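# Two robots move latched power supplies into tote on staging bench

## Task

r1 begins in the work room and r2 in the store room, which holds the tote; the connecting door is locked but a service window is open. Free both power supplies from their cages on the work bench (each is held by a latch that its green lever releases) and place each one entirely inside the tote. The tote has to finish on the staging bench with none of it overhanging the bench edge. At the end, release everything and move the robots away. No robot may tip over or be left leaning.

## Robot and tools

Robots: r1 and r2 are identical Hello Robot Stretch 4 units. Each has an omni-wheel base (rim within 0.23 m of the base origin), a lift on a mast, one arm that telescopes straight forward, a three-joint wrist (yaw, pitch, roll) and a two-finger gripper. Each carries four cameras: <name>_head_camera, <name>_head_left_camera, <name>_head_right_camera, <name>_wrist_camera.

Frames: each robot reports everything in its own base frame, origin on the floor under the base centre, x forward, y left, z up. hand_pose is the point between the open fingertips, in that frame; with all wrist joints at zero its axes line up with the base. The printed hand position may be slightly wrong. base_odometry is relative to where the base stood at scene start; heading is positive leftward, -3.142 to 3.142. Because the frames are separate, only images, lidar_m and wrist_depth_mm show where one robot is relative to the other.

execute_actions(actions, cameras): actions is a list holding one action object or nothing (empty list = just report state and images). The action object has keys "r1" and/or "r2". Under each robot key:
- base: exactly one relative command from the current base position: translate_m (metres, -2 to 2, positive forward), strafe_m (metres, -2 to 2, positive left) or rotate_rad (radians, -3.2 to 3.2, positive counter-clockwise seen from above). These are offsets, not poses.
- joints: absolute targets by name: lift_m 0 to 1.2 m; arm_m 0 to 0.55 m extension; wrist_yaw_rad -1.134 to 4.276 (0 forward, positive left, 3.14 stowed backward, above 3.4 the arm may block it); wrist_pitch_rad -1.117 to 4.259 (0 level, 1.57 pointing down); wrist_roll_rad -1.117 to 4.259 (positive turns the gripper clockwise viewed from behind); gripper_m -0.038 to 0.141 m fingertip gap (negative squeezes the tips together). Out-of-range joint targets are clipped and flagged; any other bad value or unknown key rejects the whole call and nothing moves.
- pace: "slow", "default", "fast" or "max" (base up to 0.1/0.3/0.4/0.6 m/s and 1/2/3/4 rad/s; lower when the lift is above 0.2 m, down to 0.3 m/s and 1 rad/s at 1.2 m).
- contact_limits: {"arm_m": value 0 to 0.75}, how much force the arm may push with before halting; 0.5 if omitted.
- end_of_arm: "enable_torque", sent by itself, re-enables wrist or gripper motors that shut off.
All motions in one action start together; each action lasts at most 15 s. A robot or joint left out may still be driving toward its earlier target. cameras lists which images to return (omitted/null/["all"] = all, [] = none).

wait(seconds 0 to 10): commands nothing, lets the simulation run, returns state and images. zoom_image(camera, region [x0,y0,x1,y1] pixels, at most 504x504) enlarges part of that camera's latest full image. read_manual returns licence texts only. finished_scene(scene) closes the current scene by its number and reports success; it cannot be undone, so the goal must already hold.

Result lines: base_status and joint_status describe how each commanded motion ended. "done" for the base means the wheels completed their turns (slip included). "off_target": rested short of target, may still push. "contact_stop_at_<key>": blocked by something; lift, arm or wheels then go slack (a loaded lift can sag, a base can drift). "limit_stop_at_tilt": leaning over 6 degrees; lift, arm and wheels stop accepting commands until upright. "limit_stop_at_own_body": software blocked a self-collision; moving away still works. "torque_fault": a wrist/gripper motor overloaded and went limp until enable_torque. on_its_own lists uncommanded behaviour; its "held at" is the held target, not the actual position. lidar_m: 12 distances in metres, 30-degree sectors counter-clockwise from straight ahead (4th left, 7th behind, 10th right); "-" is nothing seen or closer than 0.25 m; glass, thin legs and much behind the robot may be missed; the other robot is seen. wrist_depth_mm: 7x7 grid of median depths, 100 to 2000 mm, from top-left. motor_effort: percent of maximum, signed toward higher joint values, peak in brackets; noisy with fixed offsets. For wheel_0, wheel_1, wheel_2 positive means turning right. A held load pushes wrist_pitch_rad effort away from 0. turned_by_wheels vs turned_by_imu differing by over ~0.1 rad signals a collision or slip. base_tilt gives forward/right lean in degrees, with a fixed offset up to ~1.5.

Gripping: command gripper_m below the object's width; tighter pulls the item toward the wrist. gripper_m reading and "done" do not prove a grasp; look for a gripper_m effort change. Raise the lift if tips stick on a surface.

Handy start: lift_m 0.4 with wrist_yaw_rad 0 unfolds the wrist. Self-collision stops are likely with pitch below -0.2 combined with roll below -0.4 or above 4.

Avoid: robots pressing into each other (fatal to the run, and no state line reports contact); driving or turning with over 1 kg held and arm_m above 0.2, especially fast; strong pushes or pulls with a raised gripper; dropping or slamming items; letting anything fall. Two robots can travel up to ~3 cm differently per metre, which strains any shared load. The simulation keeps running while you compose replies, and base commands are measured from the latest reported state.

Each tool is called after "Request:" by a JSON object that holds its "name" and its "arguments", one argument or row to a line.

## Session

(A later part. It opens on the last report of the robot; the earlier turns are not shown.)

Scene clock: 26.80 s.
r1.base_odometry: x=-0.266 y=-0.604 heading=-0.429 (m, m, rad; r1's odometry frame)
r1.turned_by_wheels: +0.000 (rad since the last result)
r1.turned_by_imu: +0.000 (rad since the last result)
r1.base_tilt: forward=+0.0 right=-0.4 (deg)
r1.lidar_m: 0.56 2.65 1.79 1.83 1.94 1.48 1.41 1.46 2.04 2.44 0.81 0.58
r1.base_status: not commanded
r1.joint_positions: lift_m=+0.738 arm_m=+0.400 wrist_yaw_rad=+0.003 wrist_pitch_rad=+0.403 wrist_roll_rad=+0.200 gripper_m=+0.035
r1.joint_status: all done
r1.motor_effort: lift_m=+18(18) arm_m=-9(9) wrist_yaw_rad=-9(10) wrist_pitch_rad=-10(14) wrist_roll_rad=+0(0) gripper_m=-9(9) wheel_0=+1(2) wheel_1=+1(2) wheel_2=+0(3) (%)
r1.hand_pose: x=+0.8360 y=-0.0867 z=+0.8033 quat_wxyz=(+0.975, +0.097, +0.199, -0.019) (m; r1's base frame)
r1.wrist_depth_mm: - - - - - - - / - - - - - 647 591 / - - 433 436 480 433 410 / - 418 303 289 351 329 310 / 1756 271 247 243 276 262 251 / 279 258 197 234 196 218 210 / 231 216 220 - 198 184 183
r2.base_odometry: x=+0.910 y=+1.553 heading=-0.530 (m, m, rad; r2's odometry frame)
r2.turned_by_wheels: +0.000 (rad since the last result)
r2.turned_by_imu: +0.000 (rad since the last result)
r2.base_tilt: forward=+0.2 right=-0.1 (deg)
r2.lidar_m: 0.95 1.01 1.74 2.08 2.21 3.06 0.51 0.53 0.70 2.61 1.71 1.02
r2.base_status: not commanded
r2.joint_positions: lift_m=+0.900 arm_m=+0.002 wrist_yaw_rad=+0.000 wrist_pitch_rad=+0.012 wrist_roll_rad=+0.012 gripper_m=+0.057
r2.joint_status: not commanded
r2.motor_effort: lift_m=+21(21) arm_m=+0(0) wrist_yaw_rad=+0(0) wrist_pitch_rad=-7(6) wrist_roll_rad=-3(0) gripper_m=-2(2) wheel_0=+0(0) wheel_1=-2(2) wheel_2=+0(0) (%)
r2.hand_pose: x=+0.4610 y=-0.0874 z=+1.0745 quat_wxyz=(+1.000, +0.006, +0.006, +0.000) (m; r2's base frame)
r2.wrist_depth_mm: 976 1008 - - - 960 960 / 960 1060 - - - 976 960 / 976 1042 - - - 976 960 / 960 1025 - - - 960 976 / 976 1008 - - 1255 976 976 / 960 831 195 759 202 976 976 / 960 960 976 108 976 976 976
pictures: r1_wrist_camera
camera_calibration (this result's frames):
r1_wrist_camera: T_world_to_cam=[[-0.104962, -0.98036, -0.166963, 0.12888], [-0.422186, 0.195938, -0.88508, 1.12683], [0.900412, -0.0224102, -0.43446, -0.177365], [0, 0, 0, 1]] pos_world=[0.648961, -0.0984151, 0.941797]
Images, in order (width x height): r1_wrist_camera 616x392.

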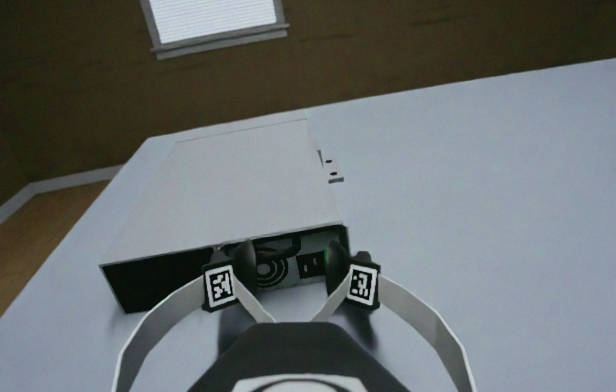

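Request:
{"name": "execute_actions", "arguments": {
  "actions": [
    {"r1":{"joints":{"gripper_m":0.024},"pace":"slow"}}
  ],
  "cameras": ["r1_wrist_camera"]
}}

Request:
{"name": "execute_actions", "arguments": {
  "actions": [
    {"r1":{"joints":{"arm_m":0.37},"pace":"slow"}}
  ],
  "cameras": ["r1_wrist_camera"]
}}

Scene clock: 27.80 s.
r1.base_odometry: x=-0.266 y=-0.604 heading=-0.429 (m, m, rad; r1's odometry frame)
r1.turned_by_wheels: +0.000 (rad since the last result)
r1.turned_by_imu: +0.000 (rad since the last result)
r1.base_tilt: forward=-0.1 right=-0.4 (deg)
r1.lidar_m: 0.55 2.64 1.79 1.84 1.91 1.49 1.41 1.49 2.06 2.44 0.81 0.57
r1.base_status: not commanded
r1.joint_positions: lift_m=+0.738 arm_m=+0.400 wrist_yaw_rad=+0.006 wrist_pitch_rad=+0.402 wrist_roll_rad=+0.200 gripper_m=+0.024
r1.joint_status: all done
r1.on_its_own: wrist_yaw_rad is at rest, and its effort (-17) is outside its rest range (-13 to +13)
r1.motor_effort: lift_m=+18(18) arm_m=-9(9) wrist_yaw_rad=-17(18) wrist_pitch_rad=-7(10) wrist_roll_rad=+0(2) gripper_m=-11(11) wheel_0=+1(1) wheel_1=+1(1) wheel_2=+2(2) (%)
r1.hand_pose: x=+0.8364 y=-0.0859 z=+0.8035 quat_wxyz=(+0.975, +0.097, +0.199, -0.017) (m; r1's base frame)
r1.wrist_depth_mm: - - - - - - - / - - - - - 668 597 / - - 436 439 480 436 407 / - 427 301 290 351 325 312 / 1708 273 242 244 276 262 253 / 281 258 193 230 190 217 209 / 231 217 221 - 198 184 183
r2.base_odometry: x=+0.910 y=+1.553 heading=-0.530 (m, m, rad; r2's odometry frame)
r2.turned_by_wheels: +0.000 (rad since the last result)
r2.turned_by_imu: +0.000 (rad since the last result)
r2.base_tilt: forward=+0.1 right=-0.2 (deg)
r2.lidar_m: 0.96 1.03 1.72 2.10 2.19 3.06 0.50 0.52 0.75 2.61 1.72 1.01
r2.base_status: not commanded
r2.joint_positions: lift_m=+0.900 arm_m=+0.002 wrist_yaw_rad=+0.000 wrist_pitch_rad=+0.012 wrist_roll_rad=+0.012 gripper_m=+0.057
r2.joint_status: not commanded
r2.motor_effort: lift_m=+20(20) arm_m=+0(0) wrist_yaw_rad=+0(0) wrist_pitch_rad=-7(7) wrist_roll_rad=-2(3) gripper_m=-3(3) wheel_0=+0(0) wheel_1=-2(2) wheel_2=+0(0) (%)
r2.hand_pose: x=+0.4610 y=-0.0874 z=+1.0745 quat_wxyz=(+1.000, +0.006, +0.006, +0.000) (m; r2's base frame)
r2.wrist_depth_mm: 960 1008 - - - 976 960 / 960 1060 - - - 960 960 / 960 1042 - - - 960 976 / 960 1025 - - - 960 976 / 960 1008 - - 1255 976 960 / 960 831 195 759 202 976 976 / 976 976 976 108 960 976 976
pictures: r1_wrist_camera
camera_calibration (this result's frames):
r1_wrist_camera: T_world_to_cam=[[-0.1019, -0.980666, -0.167066, 0.127224], [-0.421918, 0.194692, -0.885483, 1.12704], [0.900889, -0.0197426, -0.4336, -0.178431], [0, 0, 0, 1]] pos_world=[0.649228, -0.0981824, 0.941858]
Images, in order (width x height): r1_wrist_camera 616x392.

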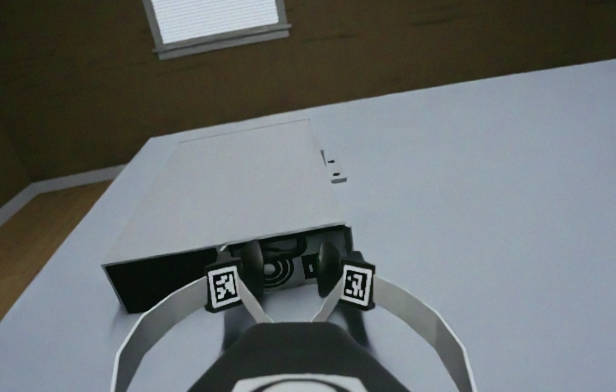

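Scene clock: 29.13 s.
r1.base_odometry: x=-0.266 y=-0.604 heading=-0.429 (m, m, rad; r1's odometry frame)
r1.turned_by_wheels: +0.000 (rad since the last result)
r1.turned_by_imu: +0.000 (rad since the last result)
r1.base_tilt: forward=+0.0 right=-0.3 (deg)
r1.lidar_m: 0.55 2.65 1.79 1.86 1.93 1.49 1.42 1.47 2.05 2.44 0.80 0.58
r1.base_status: not commanded
r1.joint_positions: lift_m=+0.738 arm_m=+0.372 wrist_yaw_rad=+0.000 wrist_pitch_rad=+0.402 wrist_roll_rad=+0.200 gripper_m=+0.024
r1.joint_status: all done
r1.motor_effort: lift_m=+18(19) arm_m=-9(9) wrist_yaw_rad=-2(21) wrist_pitch_rad=-6(7) wrist_roll_rad=+0(1) gripper_m=-4(13) wheel_0=+0(3) wheel_1=-1(1) wheel_2=+0(3) (%)
r1.hand_pose: x=+0.8081 y=-0.0874 z=+0.8036 quat_wxyz=(+0.975, +0.098, +0.198, -0.020) (m; r1's base frame)
r1.wrist_depth_mm: - - - - - - - / - - - - - 668 603 / - - 442 442 480 442 410 / - 424 306 294 355 329 312 / 1661 310 272 276 279 264 253 / 281 266 195 212 188 219 211 / 232 216 222 - 196 185 185
r2.base_odometry: x=+0.910 y=+1.553 heading=-0.530 (m, m, rad; r2's odometry frame)
r2.turned_by_wheels: +0.000 (rad since the last result)
r2.turned_by_imu: +0.000 (rad since the last result)
r2.base_tilt: forward=+0.1 right=-0.2 (deg)
r2.lidar_m: 0.96 1.02 1.72 2.07 2.18 3.01 0.50 0.52 0.73 2.60 1.73 1.03
r2.base_status: not commanded
r2.joint_positions: lift_m=+0.900 arm_m=+0.002 wrist_yaw_rad=+0.000 wrist_pitch_rad=+0.012 wrist_roll_rad=+0.012 gripper_m=+0.057
r2.joint_status: not commanded
r2.motor_effort: lift_m=+20(20) arm_m=+0(0) wrist_yaw_rad=+0(0) wrist_pitch_rad=-6(7) wrist_roll_rad=-3(3) gripper_m=-4(3) wheel_0=+0(0) wheel_1=-2(2) wheel_2=+0(0) (%)
r2.hand_pose: x=+0.4610 y=-0.0874 z=+1.0745 quat_wxyz=(+1.000, +0.006, +0.006, +0.000) (m; r2's base frame)
r2.wrist_depth_mm: 960 1008 - - - 976 960 / 976 1060 - - - 960 976 / 960 1042 - - - 976 976 / 960 1025 - - - 976 976 / 976 1025 - - 1255 976 976 / 976 831 195 759 202 976 976 / 976 976 976 108 976 991 976
pictures: r1_wrist_camera
camera_calibration (this result's frames):
r1_wrist_camera: T_world_to_cam=[[-0.107121, -0.9801, -0.167122, 0.127268], [-0.420514, 0.196977, -0.885646, 1.11466], [0.90094, -0.024594, -0.433246, -0.153666], [0, 0, 0, 1]] pos_world=[0.620807, -0.0986062, 0.941888]
Images, in order (width x height): r1_wrist_camera 616x392.

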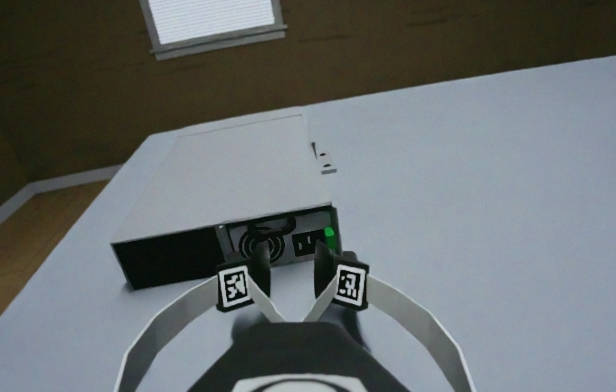

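Request:
{"name": "execute_actions", "arguments": {
  "actions": [
    {"r1":{"joints":{"lift_m":0.95,"arm_m":0.5,"wrist_pitch_rad":1.25,"wrist_roll_rad":0,"gripper_m":0.1}}}
  ],
  "cameras": ["r1_wrist_camera"]
}}

Scene clock: 33.37 s.
r1.base_odometry: x=-0.266 y=-0.604 heading=-0.429 (m, m, rad; r1's odometry frame)
r1.turned_by_wheels: +0.000 (rad since the last result)
r1.turned_by_imu: +0.008 (rad since the last result)
r1.base_tilt: forward=-0.1 right=-0.3 (deg)
r1.lidar_m: 0.55 2.61 1.81 1.84 1.94 1.47 1.41 1.49 2.06 2.42 0.82 0.59
r1.base_status: not commanded
r1.joint_positions: lift_m=+0.950 arm_m=+0.498 wrist_yaw_rad=+0.000 wrist_pitch_rad=+1.250 wrist_roll_rad=+0.000 gripper_m=+0.100
r1.joint_status: all done
r1.motor_effort: lift_m=+23(23) arm_m=+9(13) wrist_yaw_rad=-2(13) wrist_pitch_rad=-2(86) wrist_roll_rad=+0(5) gripper_m=+0(7) wheel_0=-1(4) wheel_1=+0(7) wheel_2=-1(10) (%)
r1.hand_pose: x=+0.7602 y=-0.0874 z=+0.8542 quat_wxyz=(+0.811, +0.000, +0.585, +0.000) (m; r1's base frame)
r1.wrist_depth_mm: 1182 364 315 320 377 382 389 / 1138 345 303 306 364 368 373 / 338 332 296 298 347 351 357 / 322 322 327 329 332 338 342 / 307 310 314 317 320 324 327 / 296 296 300 304 304 315 314 / 286 289 293 - 301 301 306
r2.base_odometry: x=+0.910 y=+1.553 heading=-0.530 (m, m, rad; r2's odometry frame)
r2.turned_by_wheels: +0.000 (rad since the last result)
r2.turned_by_imu: +0.001 (rad since the last result)
r2.base_tilt: forward=+0.1 right=-0.3 (deg)
r2.lidar_m: 0.98 1.03 1.74 2.09 2.21 3.02 0.51 0.52 0.75 2.61 1.70 1.03
r2.base_status: not commanded
r2.joint_positions: lift_m=+0.900 arm_m=+0.002 wrist_yaw_rad=+0.000 wrist_pitch_rad=+0.012 wrist_roll_rad=+0.012 gripper_m=+0.057
r2.joint_status: not commanded
r2.motor_effort: lift_m=+21(20) arm_m=+0(0) wrist_yaw_rad=+0(0) wrist_pitch_rad=-6(7) wrist_roll_rad=+2(1) gripper_m=-2(3) wheel_0=+0(0) wheel_1=-2(2) wheel_2=+0(0) (%)
r2.hand_pose: x=+0.4610 y=-0.0874 z=+1.0745 quat_wxyz=(+1.000, +0.006, +0.006, +0.000) (m; r2's base frame)
r2.wrist_depth_mm: 960 1008 - - - 960 976 / 960 1060 - - - 960 960 / 960 1042 - - - 976 960 / 960 1025 - - - 976 960 / 960 1025 - - 1255 976 976 / 976 831 195 759 202 976 960 / 976 976 976 108 976 976 976
pictures: r1_wrist_camera
camera_calibration (this result's frames):
r1_wrist_camera: T_world_to_cam=[[-0.00791755, -0.99944, 0.0325269, -0.117087], [-0.961151, -0.00136884, -0.276019, 1.0122], [0.275909, -0.0334486, -0.960602, 0.836272], [0, 0, 0, 1]] pos_world=[0.74121, -0.0876632, 1.08652]
Images, in order (width x height): r1_wrist_camera 616x392.

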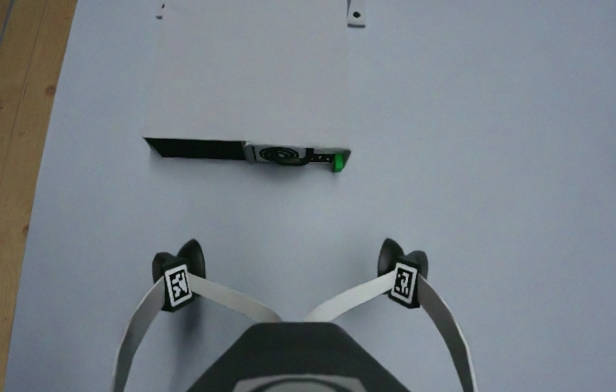

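Request:
{"name": "zoom_image", "arguments": {
  "camera": "r1_wrist_camera",
  "region": [230, 120, 370, 200]
}}

Region (230, 120, 370, 200) of r1_wrist_camera's 616x392 image, scaled by 3.600; it fills the top 288 rows of this view, and the rest is white.

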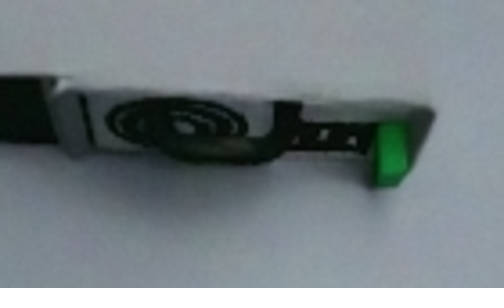

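Request:
{"name": "execute_actions", "arguments": {
  "actions": [
    {"r1":{"base":{"rotate_rad":-0.015},"joints":{"arm_m":0.36,"wrist_pitch_rad":1.4,"gripper_m":0.065}}}
  ],
  "cameras": []
}}

Request:
{"name": "execute_actions", "arguments": {
  "actions": [
    {"r1":{"base":{"translate_m":0.2},"joints":{"lift_m":0.912}}}
  ],
  "cameras": ["r1_wrist_camera","r1_head_camera"]
}}

Scene clock: 35.90 s.
r1.base_odometry: x=-0.266 y=-0.604 heading=-0.444 (m, m, rad; r1's odometry frame)
r1.turned_by_wheels: -0.015 (rad since the last result)
r1.turned_by_imu: -0.015 (rad since the last result)
r1.base_tilt: forward=+0.0 right=-0.4 (deg)
r1.lidar_m: 0.55 2.69 1.78 1.83 1.92 1.49 1.41 1.48 2.05 2.44 0.79 0.61
r1.base_status: done
r1.joint_positions: lift_m=+0.950 arm_m=+0.362 wrist_yaw_rad=+0.000 wrist_pitch_rad=+1.400 wrist_roll_rad=+0.000 gripper_m=+0.065
r1.joint_status: all done
r1.motor_effort: lift_m=+23(23) arm_m=-9(11) wrist_yaw_rad=-2(3) wrist_pitch_rad=-2(2) wrist_roll_rad=+1(0) gripper_m=-2(2) wheel_0=+0(5) wheel_1=+1(2) wheel_2=+0(2) (%)
r1.hand_pose: x=+0.5814 y=-0.0874 z=+0.8437 quat_wxyz=(+0.765, +0.000, +0.644, +0.000) (m; r1's base frame)
r1.wrist_depth_mm: 315 319 322 327 332 336 340 / 310 314 315 320 324 329 332 / 306 307 310 317 319 324 327 / 300 303 307 312 314 319 320 / 297 300 304 309 310 317 319 / 991 1008 1025 1042 1025 1060 1060 / 960 976 991 - 1042 1042 1042
r2.base_odometry: x=+0.910 y=+1.553 heading=-0.530 (m, m, rad; r2's odometry frame)
r2.turned_by_wheels: +0.000 (rad since the last result)
r2.turned_by_imu: +0.001 (rad since the last result)
r2.base_tilt: forward=+0.2 right=-0.2 (deg)
r2.lidar_m: 0.96 1.01 1.72 2.09 2.19 3.01 0.50 0.52 0.75 2.59 1.72 1.03
r2.base_status: not commanded
r2.joint_positions: lift_m=+0.900 arm_m=+0.002 wrist_yaw_rad=+0.000 wrist_pitch_rad=+0.012 wrist_roll_rad=+0.012 gripper_m=+0.057
r2.joint_status: not commanded
r2.motor_effort: lift_m=+20(20) arm_m=+0(0) wrist_yaw_rad=+0(0) wrist_pitch_rad=-6(7) wrist_roll_rad=-2(4) gripper_m=-3(3) wheel_0=+0(0) wheel_1=-2(2) wheel_2=+0(0) (%)
r2.hand_pose: x=+0.4610 y=-0.0874 z=+1.0745 quat_wxyz=(+1.000, +0.006, +0.006, +0.000) (m; r2's base frame)
r2.wrist_depth_mm: 960 1008 - - - 960 976 / 976 1060 - - - 960 960 / 960 1060 - - - 976 976 / 960 1025 - - - 976 976 / 976 1008 - - 1255 976 976 / 976 831 195 759 202 960 976 / 976 960 976 108 976 976 976
pictures: none
No camera images: the call's "cameras" was empty. Leave "cameras" out to get every camera's image.

Scene clock: 37.97 s.
r1.base_odometry: x=-0.085 y=-0.690 heading=-0.444 (m, m, rad; r1's odometry frame)
r1.turned_by_wheels: +0.000 (rad since the last result)
r1.turned_by_imu: +0.000 (rad since the last result)
r1.base_tilt: forward=+0.0 right=-0.3 (deg)
r1.lidar_m: 0.35 0.38 1.72 1.86 1.91 1.70 1.62 1.67 2.36 2.46 0.55 0.38
r1.base_status: done
r1.joint_positions: lift_m=+0.912 arm_m=+0.362 wrist_yaw_rad=+0.000 wrist_pitch_rad=+1.400 wrist_roll_rad=+0.000 gripper_m=+0.065
r1.joint_status: all done
r1.motor_effort: lift_m=+18(20) arm_m=-9(9) wrist_yaw_rad=-1(2) wrist_pitch_rad=-3(1) wrist_roll_rad=-1(1) gripper_m=-2(2) wheel_0=+0(7) wheel_1=-1(6) wheel_2=+0(10) (%)
r1.hand_pose: x=+0.5814 y=-0.0874 z=+0.8061 quat_wxyz=(+0.765, +0.000, +0.644, +0.000) (m; r1's base frame)
r1.wrist_depth_mm: 277 233 236 239 291 294 297 / 272 229 231 236 285 290 294 / 268 270 230 233 282 286 289 / 264 267 271 273 277 279 282 / 259 263 266 271 273 276 279 / 256 258 259 264 266 271 276 / 252 254 259 - 264 268 271
r2.base_odometry: x=+0.910 y=+1.553 heading=-0.530 (m, m, rad; r2's odometry frame)
r2.turned_by_wheels: +0.000 (rad since the last result)
r2.turned_by_imu: +0.001 (rad since the last result)
r2.base_tilt: forward=+0.1 right=-0.2 (deg)
r2.lidar_m: 0.95 1.01 1.75 2.11 2.20 3.04 0.48 0.51 0.77 2.62 1.69 1.03
r2.base_status: not commanded
r2.joint_positions: lift_m=+0.900 arm_m=+0.002 wrist_yaw_rad=+0.000 wrist_pitch_rad=+0.012 wrist_roll_rad=+0.012 gripper_m=+0.057
r2.joint_status: not commanded
r2.motor_effort: lift_m=+21(21) arm_m=+0(0) wrist_yaw_rad=+0(0) wrist_pitch_rad=-6(6) wrist_roll_rad=-1(2) gripper_m=-3(4) wheel_0=+0(0) wheel_1=-2(2) wheel_2=+0(0) (%)
r2.hand_pose: x=+0.4610 y=-0.0874 z=+1.0745 quat_wxyz=(+1.000, +0.006, +0.006, +0.000) (m; r2's base frame)
r2.wrist_depth_mm: 976 1008 - - - 960 976 / 960 1060 - - - 960 976 / 960 1042 - - - 976 976 / 960 1025 - - - 960 976 / 976 1008 - - 1255 976 976 / 960 831 195 759 202 976 976 / 976 976 976 108 976 976 976
pictures: r1_head_camera, r1_wrist_camera
camera_calibration (this result's frames):
r1_wrist_camera: T_world_to_cam=[[-0.0032316, -0.999438, 0.033376, -0.120367], [-0.991611, -0.00111016, -0.129256, 0.726549], [0.12922, -0.0335137, -0.991049, 0.949198], [0, 0, 0, 1]] pos_world=[0.59741, -0.087682, 1.03863]
Images, in order (width x height): r1_head_camera 420x560, r1_wrist_camera 616x392.

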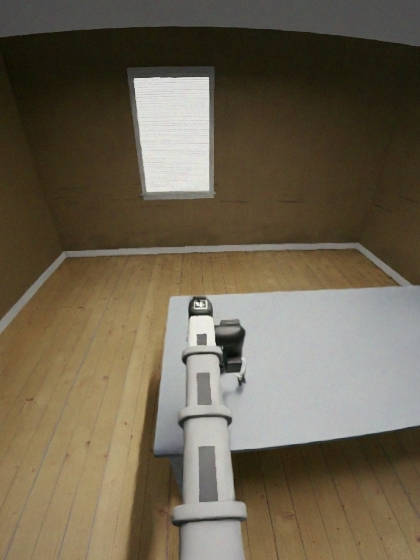

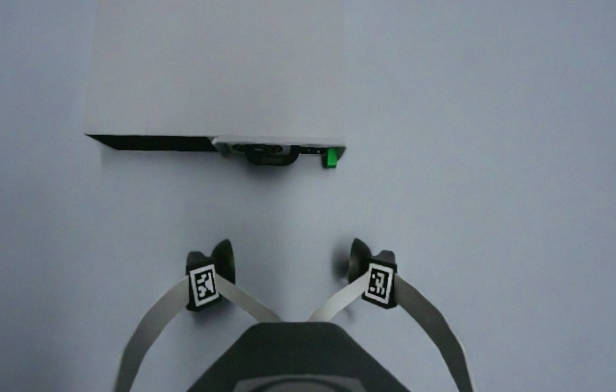

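Request:
{"name": "execute_actions", "arguments": {
  "actions": [
    {"r1":{"joints":{"lift_m":0.9,"arm_m":0.4,"wrist_roll_rad":0.045},"pace":"slow"}}
  ],
  "cameras": ["r1_wrist_camera"]
}}

Scene clock: 39.80 s.
r1.base_odometry: x=-0.085 y=-0.690 heading=-0.444 (m, m, rad; r1's odometry frame)
r1.turned_by_wheels: +0.000 (rad since the last result)
r1.turned_by_imu: +0.000 (rad since the last result)
r1.base_tilt: forward=+0.0 right=-0.4 (deg)
r1.lidar_m: 0.36 0.38 1.70 1.86 1.87 1.70 1.61 1.70 2.32 2.45 0.54 0.37
r1.base_status: not commanded
r1.joint_positions: lift_m=+0.900 arm_m=+0.398 wrist_yaw_rad=+0.000 wrist_pitch_rad=+1.400 wrist_roll_rad=+0.045 gripper_m=+0.065
r1.joint_status: all done
r1.motor_effort: lift_m=+18(18) arm_m=+9(9) wrist_yaw_rad=-1(0) wrist_pitch_rad=-1(3) wrist_roll_rad=+1(1) gripper_m=-2(4) wheel_0=+0(0) wheel_1=-1(1) wheel_2=+0(0) (%)
r1.hand_pose: x=+0.6182 y=-0.0874 z=+0.7941 quat_wxyz=(+0.765, +0.017, +0.644, -0.014) (m; r1's base frame)
r1.wrist_depth_mm: 266 220 224 227 277 281 285 / 262 217 220 222 273 277 279 / 257 214 216 219 270 271 273 / 252 212 214 217 264 267 270 / 249 252 254 258 260 263 265 / 247 247 249 253 255 259 262 / 242 244 248 - 252 255 258
r2.base_odometry: x=+0.910 y=+1.553 heading=-0.530 (m, m, rad; r2's odometry frame)
r2.turned_by_wheels: +0.000 (rad since the last result)
r2.turned_by_imu: +0.000 (rad since the last result)
r2.base_tilt: forward=+0.1 right=-0.2 (deg)
r2.lidar_m: 0.94 0.99 1.69 2.09 2.20 3.05 0.50 0.52 0.73 2.61 1.70 1.03
r2.base_status: not commanded
r2.joint_positions: lift_m=+0.900 arm_m=+0.002 wrist_yaw_rad=+0.000 wrist_pitch_rad=+0.012 wrist_roll_rad=+0.012 gripper_m=+0.057
r2.joint_status: not commanded
r2.motor_effort: lift_m=+21(20) arm_m=+0(0) wrist_yaw_rad=+0(0) wrist_pitch_rad=-7(6) wrist_roll_rad=-2(1) gripper_m=-2(3) wheel_0=+0(0) wheel_1=-2(2) wheel_2=+0(0) (%)
r2.hand_pose: x=+0.4610 y=-0.0874 z=+1.0745 quat_wxyz=(+1.000, +0.006, +0.006, +0.000) (m; r2's base frame)
r2.wrist_depth_mm: 960 1025 - - - 960 960 / 960 1060 - - - 976 960 / 960 1042 - - - 960 976 / 960 1025 - - - 976 976 / 960 1025 - - 1255 960 976 / 976 842 195 759 202 976 976 / 960 976 976 108 976 976 976
pictures: r1_wrist_camera
camera_calibration (this result's frames):
r1_wrist_camera: T_world_to_cam=[[-0.0472346, -0.99855, 0.0258032, -0.0865563], [-0.990676, 0.0435262, -0.129095, 0.764629], [0.127785, -0.0316604, -0.991296, 0.933819], [0, 0, 0, 1]] pos_world=[0.634084, -0.0901472, 1.02664]
Images, in order (width x height): r1_wrist_camera 616x392.

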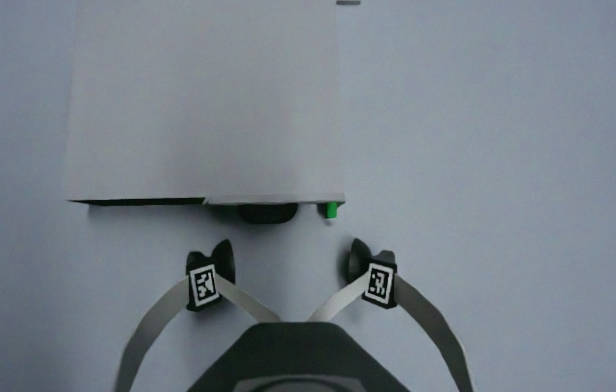

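Request:
{"name": "execute_actions", "arguments": {
  "actions": [
    {"r1":{"base":{"strafe_m":0.004},"pace":"slow"}}
  ],
  "cameras": []
}}

Request:
{"name": "execute_actions", "arguments": {
  "actions": [
    {"r1":{"joints":{"arm_m":0.422,"gripper_m":0.062},"contact_limits":{"arm_m":0.1},"pace":"slow"}}
  ],
  "cameras": ["r1_wrist_camera"]
}}

Scene clock: 41.93 s.
r1.base_odometry: x=-0.084 y=-0.686 heading=-0.444 (m, m, rad; r1's odometry frame)
r1.turned_by_wheels: +0.000 (rad since the last result)
r1.turned_by_imu: +0.000 (rad since the last result)
r1.base_tilt: forward=+0.0 right=-0.3 (deg)
r1.lidar_m: 0.35 0.37 1.70 1.85 1.87 1.68 1.62 1.69 2.32 2.43 0.53 0.38
r1.base_status: done
r1.joint_positions: lift_m=+0.900 arm_m=+0.398 wrist_yaw_rad=+0.000 wrist_pitch_rad=+1.400 wrist_roll_rad=+0.045 gripper_m=+0.065
r1.joint_status: not commanded
r1.motor_effort: lift_m=+18(18) arm_m=+9(9) wrist_yaw_rad=-1(1) wrist_pitch_rad=-1(1) wrist_roll_rad=+3(1) gripper_m=-1(2) wheel_0=-1(5) wheel_1=+2(5) wheel_2=+0(0) (%)
r1.hand_pose: x=+0.6182 y=-0.0874 z=+0.7941 quat_wxyz=(+0.765, +0.017, +0.644, -0.014) (m; r1's base frame)
r1.wrist_depth_mm: 265 222 224 227 277 281 283 / 260 218 220 222 273 276 279 / 256 214 216 219 268 271 274 / 252 213 216 217 265 268 272 / 250 252 255 257 260 263 266 / 246 248 249 252 254 259 260 / 242 245 247 - 253 255 258
r2.base_odometry: x=+0.910 y=+1.553 heading=-0.530 (m, m, rad; r2's odometry frame)
r2.turned_by_wheels: +0.000 (rad since the last result)
r2.turned_by_imu: +0.001 (rad since the last result)
r2.base_tilt: forward=+0.2 right=-0.1 (deg)
r2.lidar_m: 0.95 1.03 1.73 2.10 2.21 3.00 0.48 0.55 0.72 2.61 1.71 1.01
r2.base_status: not commanded
r2.joint_positions: lift_m=+0.900 arm_m=+0.002 wrist_yaw_rad=+0.000 wrist_pitch_rad=+0.012 wrist_roll_rad=+0.012 gripper_m=+0.057
r2.joint_status: not commanded
r2.motor_effort: lift_m=+20(20) arm_m=+0(1) wrist_yaw_rad=-1(0) wrist_pitch_rad=-7(6) wrist_roll_rad=-3(3) gripper_m=-3(3) wheel_0=+0(0) wheel_1=-2(2) wheel_2=+0(0) (%)
r2.hand_pose: x=+0.4610 y=-0.0874 z=+1.0745 quat_wxyz=(+1.000, +0.006, +0.006, +0.000) (m; r2's base frame)
r2.wrist_depth_mm: 960 1008 - - - 960 960 / 960 1060 - - - 976 960 / 960 1042 - - - 976 976 / 960 1042 - - - 960 960 / 960 991 - - 1255 976 976 / 976 831 195 768 202 976 976 / 960 976 976 108 960 976 976
pictures: none
No camera images: the call's "cameras" was empty. Leave "cameras" out to get every camera's image.

Scene clock: 43.17 s.
r1.base_odometry: x=-0.084 y=-0.686 heading=-0.444 (m, m, rad; r1's odometry frame)
r1.turned_by_wheels: +0.000 (rad since the last result)
r1.turned_by_imu: +0.000 (rad since the last result)
r1.base_tilt: forward=+0.0 right=-0.4 (deg)
r1.lidar_m: 0.35 0.38 1.73 1.86 1.87 1.70 1.60 1.69 2.34 2.44 0.55 0.36
r1.base_status: not commanded
r1.joint_positions: lift_m=+0.900 arm_m=+0.420 wrist_yaw_rad=+0.000 wrist_pitch_rad=+1.400 wrist_roll_rad=+0.045 gripper_m=+0.062
r1.joint_status: all done
r1.motor_effort: lift_m=+18(18) arm_m=+9(10) wrist_yaw_rad=-1(0) wrist_pitch_rad=-2(2) wrist_roll_rad=+1(1) gripper_m=-4(3) wheel_0=-1(1) wheel_1=+2(2) wheel_2=+0(0) (%)
r1.contact_limits: arm_m 0.1
r1.hand_pose: x=+0.6401 y=-0.0874 z=+0.7941 quat_wxyz=(+0.765, +0.017, +0.644, -0.014) (m; r1's base frame)
r1.wrist_depth_mm: 266 220 224 227 277 279 285 / 263 217 219 224 272 277 279 / 258 214 216 219 267 271 274 / 253 210 212 215 264 267 270 / 250 252 213 255 259 264 266 / 247 247 199 254 252 258 260 / 243 245 248 - 254 254 257
r2.base_odometry: x=+0.910 y=+1.553 heading=-0.530 (m, m, rad; r2's odometry frame)
r2.turned_by_wheels: +0.000 (rad since the last result)
r2.turned_by_imu: +0.000 (rad since the last result)
r2.base_tilt: forward=+0.2 right=-0.2 (deg)
r2.lidar_m: 0.96 1.01 1.73 2.10 2.20 3.03 0.50 0.52 0.76 2.61 1.72 1.00
r2.base_status: not commanded
r2.joint_positions: lift_m=+0.900 arm_m=+0.002 wrist_yaw_rad=+0.000 wrist_pitch_rad=+0.012 wrist_roll_rad=+0.012 gripper_m=+0.057
r2.joint_status: not commanded
r2.motor_effort: lift_m=+21(21) arm_m=+0(0) wrist_yaw_rad=+0(0) wrist_pitch_rad=-6(6) wrist_roll_rad=-3(2) gripper_m=-3(3) wheel_0=+0(0) wheel_1=-2(2) wheel_2=+0(0) (%)
r2.hand_pose: x=+0.4610 y=-0.0874 z=+1.0745 quat_wxyz=(+1.000, +0.006, +0.006, +0.000) (m; r2's base frame)
r2.wrist_depth_mm: 976 1025 - - - 960 960 / 960 1060 - - - 960 976 / 960 1042 - - - 960 976 / 960 1008 - - - 976 976 / 960 1008 - - 1255 960 976 / 976 831 195 768 202 976 976 / 960 976 960 108 976 976 960
pictures: r1_wrist_camera
camera_calibration (this result's frames):
r1_wrist_camera: T_world_to_cam=[[-0.0472947, -0.998548, 0.0257955, -0.0854745], [-0.990682, 0.0435888, -0.129033, 0.786336], [0.127721, -0.0316577, -0.991305, 0.931059], [0, 0, 0, 1]] pos_world=[0.656051, -0.0901506, 1.02663]
Images, in order (width x height): r1_wrist_camera 616x392.

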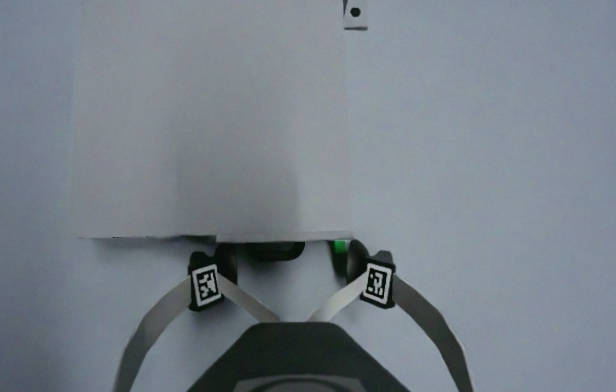

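Request:
{"name": "execute_actions", "arguments": {
  "actions": [
    {"r1":{"joints":{"arm_m":0.424,"gripper_m":0.03},"contact_limits":{"arm_m":0.1},"pace":"slow"}}
  ],
  "cameras": ["r1_wrist_camera"]
}}

Request:
{"name": "zoom_image", "arguments": {
  "camera": "r1_wrist_camera",
  "region": [180, 210, 400, 320]
}}

Scene clock: 44.87 s.
r1.base_odometry: x=-0.084 y=-0.686 heading=-0.444 (m, m, rad; r1's odometry frame)
r1.turned_by_wheels: +0.000 (rad since the last result)
r1.turned_by_imu: +0.001 (rad since the last result)
r1.base_tilt: forward=+0.0 right=-0.3 (deg)
r1.lidar_m: 0.34 0.39 1.72 1.86 1.89 1.70 1.62 1.70 2.32 2.46 0.55 0.38
r1.base_status: not commanded
r1.joint_positions: lift_m=+0.900 arm_m=+0.422 wrist_yaw_rad=+0.001 wrist_pitch_rad=+1.402 wrist_roll_rad=+0.045 gripper_m=+0.030
r1.joint_status: all done
r1.motor_effort: lift_m=+20(20) arm_m=+9(10) wrist_yaw_rad=-4(4) wrist_pitch_rad=-7(10) wrist_roll_rad=+2(4) gripper_m=-11(11) wheel_0=+3(3) wheel_1=+2(2) wheel_2=+1(1) (%)
r1.contact_limits: arm_m 0.1
r1.hand_pose: x=+0.6416 y=-0.0874 z=+0.7938 quat_wxyz=(+0.764, +0.017, +0.645, -0.014) (m; r1's base frame)
r1.wrist_depth_mm: 263 220 220 224 274 277 278 / 259 216 217 220 271 273 276 / 256 212 215 216 266 267 271 / 252 210 211 213 263 265 266 / 248 250 211 216 259 259 262 / 245 246 211 251 193 256 258 / 242 244 246 - 250 252 254
r2.base_odometry: x=+0.910 y=+1.553 heading=-0.530 (m, m, rad; r2's odometry frame)
r2.turned_by_wheels: +0.000 (rad since the last result)
r2.turned_by_imu: +0.000 (rad since the last result)
r2.base_tilt: forward=+0.2 right=-0.3 (deg)
r2.lidar_m: 0.97 1.03 1.72 2.09 2.18 3.03 0.50 0.56 0.73 2.62 1.73 1.03
r2.base_status: not commanded
r2.joint_positions: lift_m=+0.900 arm_m=+0.002 wrist_yaw_rad=+0.000 wrist_pitch_rad=+0.012 wrist_roll_rad=+0.012 gripper_m=+0.057
r2.joint_status: not commanded
r2.motor_effort: lift_m=+20(20) arm_m=+0(0) wrist_yaw_rad=+0(0) wrist_pitch_rad=-6(6) wrist_roll_rad=-1(1) gripper_m=-3(2) wheel_0=+0(0) wheel_1=-2(2) wheel_2=+0(0) (%)
r2.hand_pose: x=+0.4610 y=-0.0874 z=+1.0745 quat_wxyz=(+1.000, +0.006, +0.006, +0.000) (m; r2's base frame)
r2.wrist_depth_mm: 960 1008 - - - 960 960 / 960 1078 - - - 976 976 / 960 1042 - - - 976 960 / 976 1025 - - - 976 976 / 960 1008 - - 1255 976 976 / 976 831 195 768 202 976 976 / 960 976 960 108 976 976 976
pictures: r1_wrist_camera
camera_calibration (this result's frames):
r1_wrist_camera: T_world_to_cam=[[-0.0466613, -0.998576, 0.0258545, -0.0858135], [-0.990956, 0.0430144, -0.127104, 0.786406], [0.125811, -0.0315515, -0.991552, 0.932032], [0, 0, 0, 1]] pos_world=[0.65803, -0.0901111, 1.02633]
Images, in order (width x height): r1_wrist_camera 616x392.

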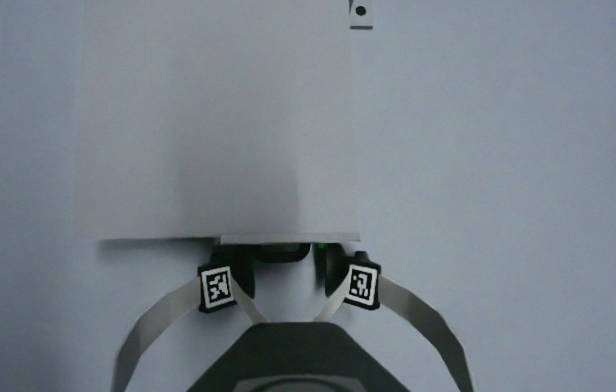

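Region (180, 210, 400, 320) of r1_wrist_camera's 616x392 image, scaled by 2.291.

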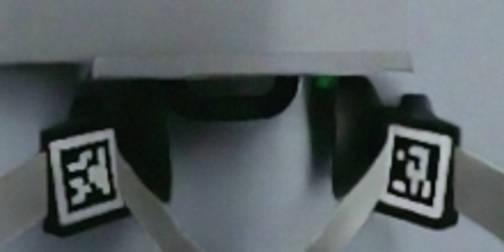

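Request:
{"name": "execute_actions", "arguments": {
  "actions": [
    {"r1":{"joints":{"arm_m":0.405},"pace":"slow"}}
  ],
  "cameras": ["r1_wrist_camera"]
}}

Request:
{"name": "zoom_image", "arguments": {
  "camera": "r1_wrist_camera",
  "region": [180, 190, 400, 320]
}}

Scene clock: 46.17 s.
r1.base_odometry: x=-0.084 y=-0.686 heading=-0.444 (m, m, rad; r1's odometry frame)
r1.turned_by_wheels: +0.000 (rad since the last result)
r1.turned_by_imu: +0.000 (rad since the last result)
r1.base_tilt: forward=+0.0 right=-0.3 (deg)
r1.lidar_m: 0.34 0.37 1.70 1.86 1.89 1.69 1.60 1.68 2.32 2.43 0.54 0.38
r1.base_status: not commanded
r1.joint_positions: lift_m=+0.900 arm_m=+0.407 wrist_yaw_rad=+0.000 wrist_pitch_rad=+1.400 wrist_roll_rad=+0.045 gripper_m=+0.030
r1.joint_status: all done
r1.motor_effort: lift_m=+20(20) arm_m=-10(11) wrist_yaw_rad=-3(9) wrist_pitch_rad=+0(12) wrist_roll_rad=-1(1) gripper_m=-5(11) wheel_0=+1(3) wheel_1=+1(2) wheel_2=-1(1) (%)
r1.hand_pose: x=+0.6266 y=-0.0874 z=+0.7940 quat_wxyz=(+0.765, +0.017, +0.644, -0.014) (m; r1's base frame)
r1.wrist_depth_mm: 265 221 224 227 277 279 283 / 262 218 220 223 273 277 279 / 258 213 217 219 268 271 276 / 253 211 214 216 264 267 270 / 250 253 254 255 260 263 265 / 247 248 191 253 190 258 260 / 243 243 248 - 252 256 258
r2.base_odometry: x=+0.910 y=+1.553 heading=-0.530 (m, m, rad; r2's odometry frame)
r2.turned_by_wheels: +0.000 (rad since the last result)
r2.turned_by_imu: +0.000 (rad since the last result)
r2.base_tilt: forward=+0.1 right=-0.2 (deg)
r2.lidar_m: 0.98 1.02 1.75 2.11 2.19 3.03 0.50 0.54 0.74 2.62 1.72 1.02
r2.base_status: not commanded
r2.joint_positions: lift_m=+0.900 arm_m=+0.002 wrist_yaw_rad=+0.000 wrist_pitch_rad=+0.012 wrist_roll_rad=+0.012 gripper_m=+0.057
r2.joint_status: not commanded
r2.motor_effort: lift_m=+20(20) arm_m=-1(1) wrist_yaw_rad=+0(0) wrist_pitch_rad=-6(7) wrist_roll_rad=-1(3) gripper_m=-2(3) wheel_0=+0(0) wheel_1=-2(2) wheel_2=+0(0) (%)
r2.hand_pose: x=+0.4610 y=-0.0874 z=+1.0745 quat_wxyz=(+1.000, +0.006, +0.006, +0.000) (m; r2's base frame)
r2.wrist_depth_mm: 960 1008 - - - 960 960 / 960 1060 - - - 976 976 / 960 1042 - - - 960 976 / 960 1025 - - - 976 960 / 976 1008 - - 1255 976 960 / 976 820 195 759 202 976 976 / 960 960 960 108 976 976 976
pictures: r1_wrist_camera
camera_calibration (this result's frames):
r1_wrist_camera: T_world_to_cam=[[-0.0471988, -0.998554, 0.0257433, -0.0861142], [-0.990634, 0.0434875, -0.129435, 0.773209], [0.128128, -0.0316114, -0.991254, 0.932342], [0, 0, 0, 1]] pos_world=[0.642444, -0.090142, 1.02648]
Images, in order (width x height): r1_wrist_camera 616x392.

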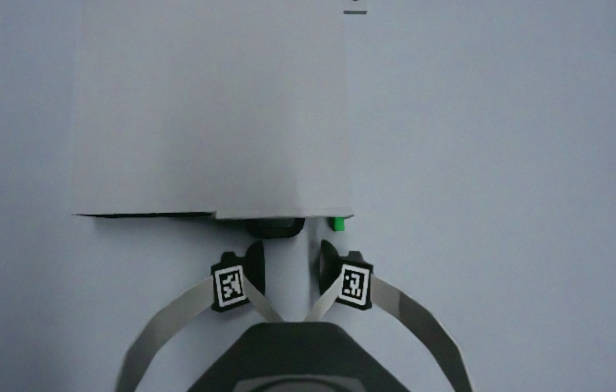

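Region (180, 190, 400, 320) of r1_wrist_camera's 616x392 image, scaled by 2.291; it fills the top 298 rows of this view, and the rest is white.

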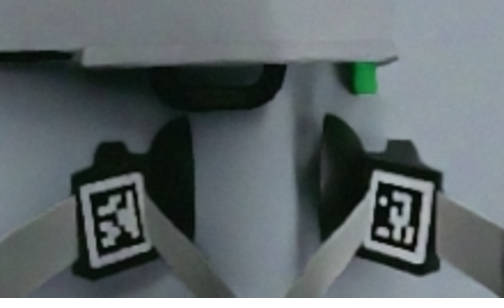

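Request:
{"name": "execute_actions", "arguments": {
  "actions": [
    {"r1":{"joints":{"gripper_m":0.066}}}
  ],
  "cameras": []
}}

Request:
{"name": "execute_actions", "arguments": {
  "actions": [
    {"r1":{"joints":{"arm_m":0.423},"contact_limits":{"arm_m":0.1},"pace":"slow"}}
  ],
  "cameras": []
}}

Request:
{"name": "execute_actions", "arguments": {
  "actions": [
    {"r1":{"base":{"strafe_m":0.006},"joints":{"gripper_m":0.048},"pace":"slow"}}
  ],
  "cameras": []
}}

Request:
{"name": "execute_actions", "arguments": {
  "actions": [
    {"r1":{"joints":{"arm_m":0.43},"contact_limits":{"arm_m":0.1},"pace":"slow"}}
  ],
  "cameras": ["r1_wrist_camera"]
}}

Request:
{"name": "zoom_image", "arguments": {
  "camera": "r1_wrist_camera",
  "region": [180, 190, 400, 320]
}}

Scene clock: 47.60 s.
r1.base_odometry: x=-0.084 y=-0.686 heading=-0.444 (m, m, rad; r1's odometry frame)
r1.turned_by_wheels: +0.000 (rad since the last result)
r1.turned_by_imu: +0.000 (rad since the last result)
r1.base_tilt: forward=-0.1 right=-0.3 (deg)
r1.lidar_m: 0.35 0.38 1.71 1.85 1.90 1.69 1.62 1.69 2.33 2.45 0.54 0.40
r1.base_status: not commanded
r1.joint_positions: lift_m=+0.900 arm_m=+0.407 wrist_yaw_rad=+0.000 wrist_pitch_rad=+1.400 wrist_roll_rad=+0.045 gripper_m=+0.066
r1.joint_status: all done
r1.motor_effort: lift_m=+20(20) arm_m=-10(10) wrist_yaw_rad=-3(3) wrist_pitch_rad=+0(1) wrist_roll_rad=-1(1) gripper_m=-3(2) wheel_0=+1(1) wheel_1=+0(1) wheel_2=+0(1) (%)
r1.hand_pose: x=+0.6266 y=-0.0874 z=+0.7940 quat_wxyz=(+0.765, +0.017, +0.644, -0.014) (m; r1's base frame)
r1.wrist_depth_mm: 265 221 224 227 277 281 283 / 262 218 220 223 272 276 279 / 257 214 216 219 268 270 274 / 252 212 213 216 265 267 270 / 250 252 254 257 260 264 265 / 246 247 248 254 254 259 260 / 243 245 248 - 253 255 258
r2.base_odometry: x=+0.910 y=+1.553 heading=-0.530 (m, m, rad; r2's odometry frame)
r2.turned_by_wheels: +0.000 (rad since the last result)
r2.turned_by_imu: +0.000 (rad since the last result)
r2.base_tilt: forward=+0.1 right=-0.2 (deg)
r2.lidar_m: 0.97 1.03 1.75 2.11 2.19 3.03 0.48 0.52 0.76 2.60 1.73 1.02
r2.base_status: not commanded
r2.joint_positions: lift_m=+0.900 arm_m=+0.002 wrist_yaw_rad=+0.000 wrist_pitch_rad=+0.012 wrist_roll_rad=+0.012 gripper_m=+0.057
r2.joint_status: not commanded
r2.motor_effort: lift_m=+20(21) arm_m=+0(1) wrist_yaw_rad=+0(0) wrist_pitch_rad=-7(6) wrist_roll_rad=-1(3) gripper_m=-2(3) wheel_0=+0(0) wheel_1=-2(2) wheel_2=+0(0) (%)
r2.hand_pose: x=+0.4610 y=-0.0874 z=+1.0745 quat_wxyz=(+1.000, +0.006, +0.006, +0.000) (m; r2's base frame)
r2.wrist_depth_mm: 960 1008 - - - 960 960 / 960 1060 - - - 960 976 / 960 1042 - - - 976 960 / 960 1025 - - - 960 960 / 976 1025 - - 1255 976 976 / 960 831 195 759 202 976 976 / 976 960 960 108 976 976 976
pictures: none
No camera images: the call's "cameras" was empty. Leave "cameras" out to get every camera's image.

Scene clock: 48.73 s.
r1.base_odometry: x=-0.084 y=-0.686 heading=-0.444 (m, m, rad; r1's odometry frame)
r1.turned_by_wheels: +0.000 (rad since the last result)
r1.turned_by_imu: +0.000 (rad since the last result)
r1.base_tilt: forward=+0.0 right=-0.4 (deg)
r1.lidar_m: 0.35 0.39 1.72 1.85 1.90 1.69 1.60 1.70 2.32 2.45 0.53 0.40
r1.base_status: not commanded
r1.joint_positions: lift_m=+0.900 arm_m=+0.421 wrist_yaw_rad=+0.000 wrist_pitch_rad=+1.401 wrist_roll_rad=+0.045 gripper_m=+0.066
r1.joint_status: all done
r1.motor_effort: lift_m=+20(20) arm_m=+10(9) wrist_yaw_rad=-2(2) wrist_pitch_rad=-5(5) wrist_roll_rad=-2(2) gripper_m=-2(3) wheel_0=+1(1) wheel_1=+0(1) wheel_2=-1(1) (%)
r1.contact_limits: arm_m 0.1
r1.hand_pose: x=+0.6409 y=-0.0874 z=+0.7939 quat_wxyz=(+0.764, +0.017, +0.644, -0.014) (m; r1's base frame)
r1.wrist_depth_mm: 263 221 224 226 277 281 283 / 260 217 220 222 273 277 277 / 257 214 216 218 267 271 273 / 252 211 213 214 265 267 270 / 249 250 216 255 260 262 266 / 247 248 249 252 253 258 259 / 244 243 248 - 253 255 257
r2.base_odometry: x=+0.910 y=+1.553 heading=-0.530 (m, m, rad; r2's odometry frame)
r2.turned_by_wheels: +0.000 (rad since the last result)
r2.turned_by_imu: +0.000 (rad since the last result)
r2.base_tilt: forward=+0.1 right=-0.2 (deg)
r2.lidar_m: 0.98 0.99 1.73 2.10 2.19 3.02 0.51 0.53 0.74 2.62 1.74 1.02
r2.base_status: not commanded
r2.joint_positions: lift_m=+0.900 arm_m=+0.002 wrist_yaw_rad=+0.000 wrist_pitch_rad=+0.012 wrist_roll_rad=+0.012 gripper_m=+0.057
r2.joint_status: not commanded
r2.motor_effort: lift_m=+20(20) arm_m=-1(0) wrist_yaw_rad=+0(0) wrist_pitch_rad=-7(6) wrist_roll_rad=+0(4) gripper_m=-3(3) wheel_0=+0(0) wheel_1=-2(2) wheel_2=+0(0) (%)
r2.hand_pose: x=+0.4610 y=-0.0874 z=+1.0745 quat_wxyz=(+1.000, +0.006, +0.006, +0.000) (m; r2's base frame)
r2.wrist_depth_mm: 960 1025 - - - 960 976 / 960 1060 - - - 976 960 / 960 1042 - - - 960 976 / 960 1025 - - - 976 976 / 976 1008 - - 1255 976 976 / 960 820 195 759 202 976 976 / 976 976 976 108 976 960 976
pictures: none
No camera images: the call's "cameras" was empty. Leave "cameras" out to get every camera's image.

Scene clock: 49.83 s.
r1.base_odometry: x=-0.081 y=-0.681 heading=-0.444 (m, m, rad; r1's odometry frame)
r1.turned_by_wheels: +0.000 (rad since the last result)
r1.turned_by_imu: +0.000 (rad since the last result)
r1.base_tilt: forward=+0.0 right=-0.3 (deg)
r1.lidar_m: 0.35 0.37 1.72 1.84 1.90 1.70 1.61 1.69 2.32 2.44 0.54 0.35
r1.base_status: done
r1.joint_positions: lift_m=+0.900 arm_m=+0.421 wrist_yaw_rad=-0.001 wrist_pitch_rad=+1.402 wrist_roll_rad=+0.045 gripper_m=+0.048
r1.joint_status: all done
r1.motor_effort: lift_m=+20(20) arm_m=+9(10) wrist_yaw_rad=+0(2) wrist_pitch_rad=-6(9) wrist_roll_rad=-2(1) gripper_m=-6(4) wheel_0=-5(5) wheel_1=+2(4) wheel_2=-2(1) (%)
r1.hand_pose: x=+0.6406 y=-0.0875 z=+0.7939 quat_wxyz=(+0.764, +0.018, +0.645, -0.015) (m; r1's base frame)
r1.wrist_depth_mm: 265 220 222 226 276 279 283 / 262 217 219 222 273 276 278 / 256 213 216 219 268 271 273 / 253 210 213 215 264 266 270 / 249 251 216 217 259 263 264 / 246 248 248 253 199 259 262 / 242 244 247 - 251 256 257
r2.base_odometry: x=+0.910 y=+1.553 heading=-0.530 (m, m, rad; r2's odometry frame)
r2.turned_by_wheels: +0.000 (rad since the last result)
r2.turned_by_imu: +0.000 (rad since the last result)
r2.base_tilt: forward=+0.1 right=-0.2 (deg)
r2.lidar_m: 0.96 1.00 1.72 2.10 2.24 3.04 0.49 0.52 0.76 2.62 1.68 1.03
r2.base_status: not commanded
r2.joint_positions: lift_m=+0.900 arm_m=+0.002 wrist_yaw_rad=+0.000 wrist_pitch_rad=+0.012 wrist_roll_rad=+0.012 gripper_m=+0.057
r2.joint_status: not commanded
r2.motor_effort: lift_m=+21(20) arm_m=-1(0) wrist_yaw_rad=+0(0) wrist_pitch_rad=-7(7) wrist_roll_rad=+0(2) gripper_m=-3(2) wheel_0=+0(0) wheel_1=-2(2) wheel_2=+0(0) (%)
r2.hand_pose: x=+0.4610 y=-0.0874 z=+1.0745 quat_wxyz=(+1.000, +0.006, +0.006, +0.000) (m; r2's base frame)
r2.wrist_depth_mm: 960 1025 - - - 976 960 / 960 1060 - - - 976 976 / 960 1042 - - - 976 960 / 960 1025 - - - 960 976 / 976 1025 - - 1255 976 960 / 976 831 195 759 202 976 960 / 976 976 976 108 976 976 976
pictures: none
No camera images: the call's "cameras" was empty. Leave "cameras" out to get every camera's image.

Scene clock: 50.63 s.
r1.base_odometry: x=-0.081 y=-0.681 heading=-0.445 (m, m, rad; r1's odometry frame)
r1.turned_by_wheels: +0.000 (rad since the last result)
r1.turned_by_imu: +0.000 (rad since the last result)
r1.base_tilt: forward=-0.1 right=-0.4 (deg)
r1.lidar_m: 0.34 0.37 1.70 1.85 1.87 1.70 1.60 1.68 2.32 2.46 0.52 0.39
r1.base_status: not commanded
r1.joint_positions: lift_m=+0.900 arm_m=+0.428 wrist_yaw_rad=-0.003 wrist_pitch_rad=+1.409 wrist_roll_rad=+0.045 gripper_m=+0.048
r1.joint_status: all done
r1.on_its_own: wrist_pitch_rad is at rest, and its effort (-28) is outside its rest range (-23 to +23)
r1.motor_effort: lift_m=+20(20) arm_m=+12(13) wrist_yaw_rad=+9(8) wrist_pitch_rad=-28(29) wrist_roll_rad=-2(2) gripper_m=-5(4) wheel_0=-4(4) wheel_1=+2(2) wheel_2=-3(3) (%)
r1.contact_limits: arm_m 0.1
r1.hand_pose: x=+0.6448 y=-0.0876 z=+0.7935 quat_wxyz=(+0.762, +0.018, +0.648, -0.016) (m; r1's base frame)
r1.wrist_depth_mm: 263 218 220 224 274 278 281 / 258 216 217 220 272 274 277 / 255 212 214 216 267 270 273 / 252 209 211 214 263 268 268 / 248 250 211 216 260 263 264 / 246 248 211 253 202 259 260 / 242 244 248 - 254 255 258
r2.base_odometry: x=+0.910 y=+1.553 heading=-0.530 (m, m, rad; r2's odometry frame)
r2.turned_by_wheels: +0.000 (rad since the last result)
r2.turned_by_imu: +0.000 (rad since the last result)
r2.base_tilt: forward=+0.1 right=-0.2 (deg)
r2.lidar_m: 0.97 1.03 1.69 2.11 2.20 3.01 0.49 0.53 0.75 2.62 1.72 1.02
r2.base_status: not commanded
r2.joint_positions: lift_m=+0.900 arm_m=+0.002 wrist_yaw_rad=+0.000 wrist_pitch_rad=+0.012 wrist_roll_rad=+0.012 gripper_m=+0.057
r2.joint_status: not commanded
r2.motor_effort: lift_m=+20(20) arm_m=+0(0) wrist_yaw_rad=+0(0) wrist_pitch_rad=-7(7) wrist_roll_rad=-4(1) gripper_m=-3(3) wheel_0=+0(0) wheel_1=-2(2) wheel_2=+0(0) (%)
r2.hand_pose: x=+0.4610 y=-0.0874 z=+1.0745 quat_wxyz=(+1.000, +0.006, +0.006, +0.000) (m; r2's base frame)
r2.wrist_depth_mm: 976 1008 - - - 976 976 / 960 1060 - - - 960 976 / 976 1060 - - - 976 976 / 976 1025 - - - 960 976 / 960 1008 - - 1255 976 976 / 976 831 195 768 202 976 976 / 976 960 976 108 976 976 976
pictures: r1_wrist_camera
camera_calibration (this result's frames):
r1_wrist_camera: T_world_to_cam=[[-0.0507931, -0.998367, 0.0261527, -0.0834009], [-0.991629, 0.047303, -0.120145, 0.784833], [0.118712, -0.0320363, -0.992412, 0.93651], [0, 0, 0, 1]] pos_world=[0.662852, -0.0903873, 1.02588]
Images, in order (width x height): r1_wrist_camera 616x392.

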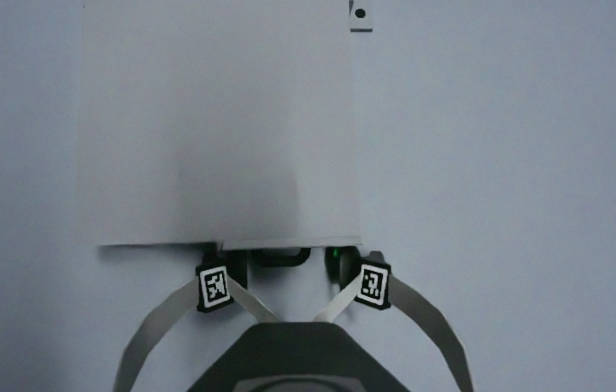

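Region (180, 190, 400, 320) of r1_wrist_camera's 616x392 image, scaled by 2.291; it fills the top 298 rows of this view, and the rest is white.

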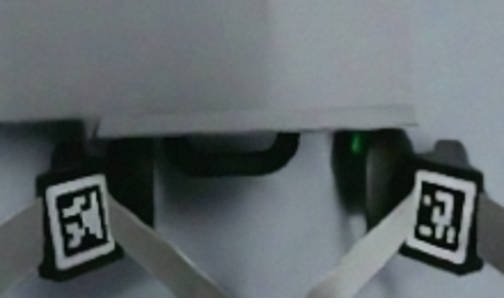

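Already against the face; ease pressure slightly and squeeze more.

Request:
{"name": "execute_actions", "arguments": {
  "actions": [
    {"r1":{"joints":{"arm_m":0.423,"gripper_m":0.015},"pace":"slow"}}
  ],
  "cameras": ["r1_wrist_camera"]
}}

Request:
{"name": "zoom_image", "arguments": {
  "camera": "r1_wrist_camera",
  "region": [180, 190, 400, 320]
}}

Scene clock: 52.30 s.
r1.base_odometry: x=-0.081 y=-0.681 heading=-0.444 (m, m, rad; r1's odometry frame)
r1.turned_by_wheels: +0.000 (rad since the last result)
r1.turned_by_imu: +0.000 (rad since the last result)
r1.base_tilt: forward=+0.0 right=-0.3 (deg)
r1.lidar_m: 0.36 0.39 1.73 1.85 1.89 1.68 1.61 1.70 2.34 2.45 0.52 0.38
r1.base_status: not commanded
r1.joint_positions: lift_m=+0.900 arm_m=+0.425 wrist_yaw_rad=+0.000 wrist_pitch_rad=+1.403 wrist_roll_rad=+0.045 gripper_m=+0.015
r1.joint_status: all done
r1.motor_effort: lift_m=+21(22) arm_m=-9(14) wrist_yaw_rad=-1(8) wrist_pitch_rad=-11(28) wrist_roll_rad=+2(1) gripper_m=-19(18) wheel_0=-3(4) wheel_1=+2(2) wheel_2=-3(3) (%)
r1.hand_pose: x=+0.6436 y=-0.0874 z=+0.7937 quat_wxyz=(+0.764, +0.017, +0.645, -0.015) (m; r1's base frame)
r1.wrist_depth_mm: 263 216 220 222 272 277 277 / 257 214 216 219 270 272 273 / 254 211 213 216 265 268 271 / 250 208 210 212 262 264 266 / 245 247 209 211 257 260 262 / 244 246 191 252 190 257 259 / 241 242 246 - 250 253 255
r2.base_odometry: x=+0.910 y=+1.553 heading=-0.530 (m, m, rad; r2's odometry frame)
r2.turned_by_wheels: +0.000 (rad since the last result)
r2.turned_by_imu: +0.000 (rad since the last result)
r2.base_tilt: forward=+0.1 right=-0.2 (deg)
r2.lidar_m: 0.97 1.03 1.72 2.09 2.19 3.02 0.50 0.52 0.75 2.62 1.69 1.02
r2.base_status: not commanded
r2.joint_positions: lift_m=+0.900 arm_m=+0.002 wrist_yaw_rad=+0.000 wrist_pitch_rad=+0.012 wrist_roll_rad=+0.012 gripper_m=+0.057
r2.joint_status: not commanded
r2.motor_effort: lift_m=+20(21) arm_m=-1(0) wrist_yaw_rad=+0(0) wrist_pitch_rad=-6(6) wrist_roll_rad=-3(3) gripper_m=-2(2) wheel_0=+0(0) wheel_1=-2(2) wheel_2=+0(0) (%)
r2.hand_pose: x=+0.4610 y=-0.0874 z=+1.0745 quat_wxyz=(+1.000, +0.006, +0.006, +0.000) (m; r2's base frame)
r2.wrist_depth_mm: 960 1025 - - - 960 960 / 960 1060 - - - 976 976 / 976 1042 - - - 976 976 / 976 1025 - - - 976 976 / 960 1008 - - 1255 976 960 / 976 831 195 759 202 976 960 / 976 976 976 108 976 976 976
pictures: r1_wrist_camera
camera_calibration (this result's frames):
r1_wrist_camera: T_world_to_cam=[[-0.0480399, -0.998511, 0.0258604, -0.0848906], [-0.991001, 0.0444082, -0.126273, 0.787771], [0.124936, -0.0316938, -0.991658, 0.932282], [0, 0, 0, 1]] pos_world=[0.660129, -0.0902001, 1.02617]
Images, in order (width x height): r1_wrist_camera 616x392.

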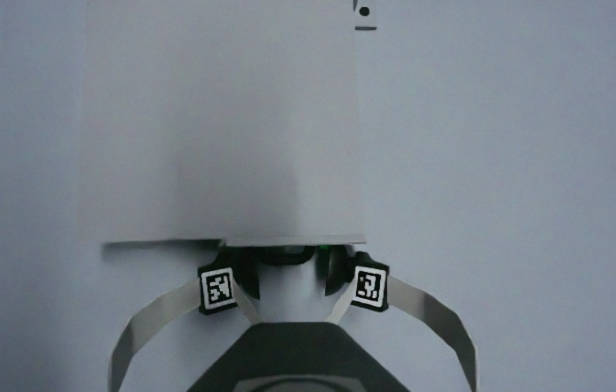

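Region (180, 190, 400, 320) of r1_wrist_camera's 616x392 image, scaled by 2.291; it fills the top 298 rows of this view, and the rest is white.

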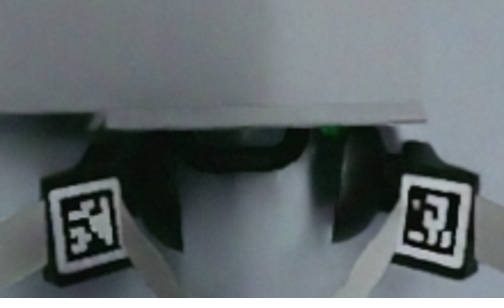

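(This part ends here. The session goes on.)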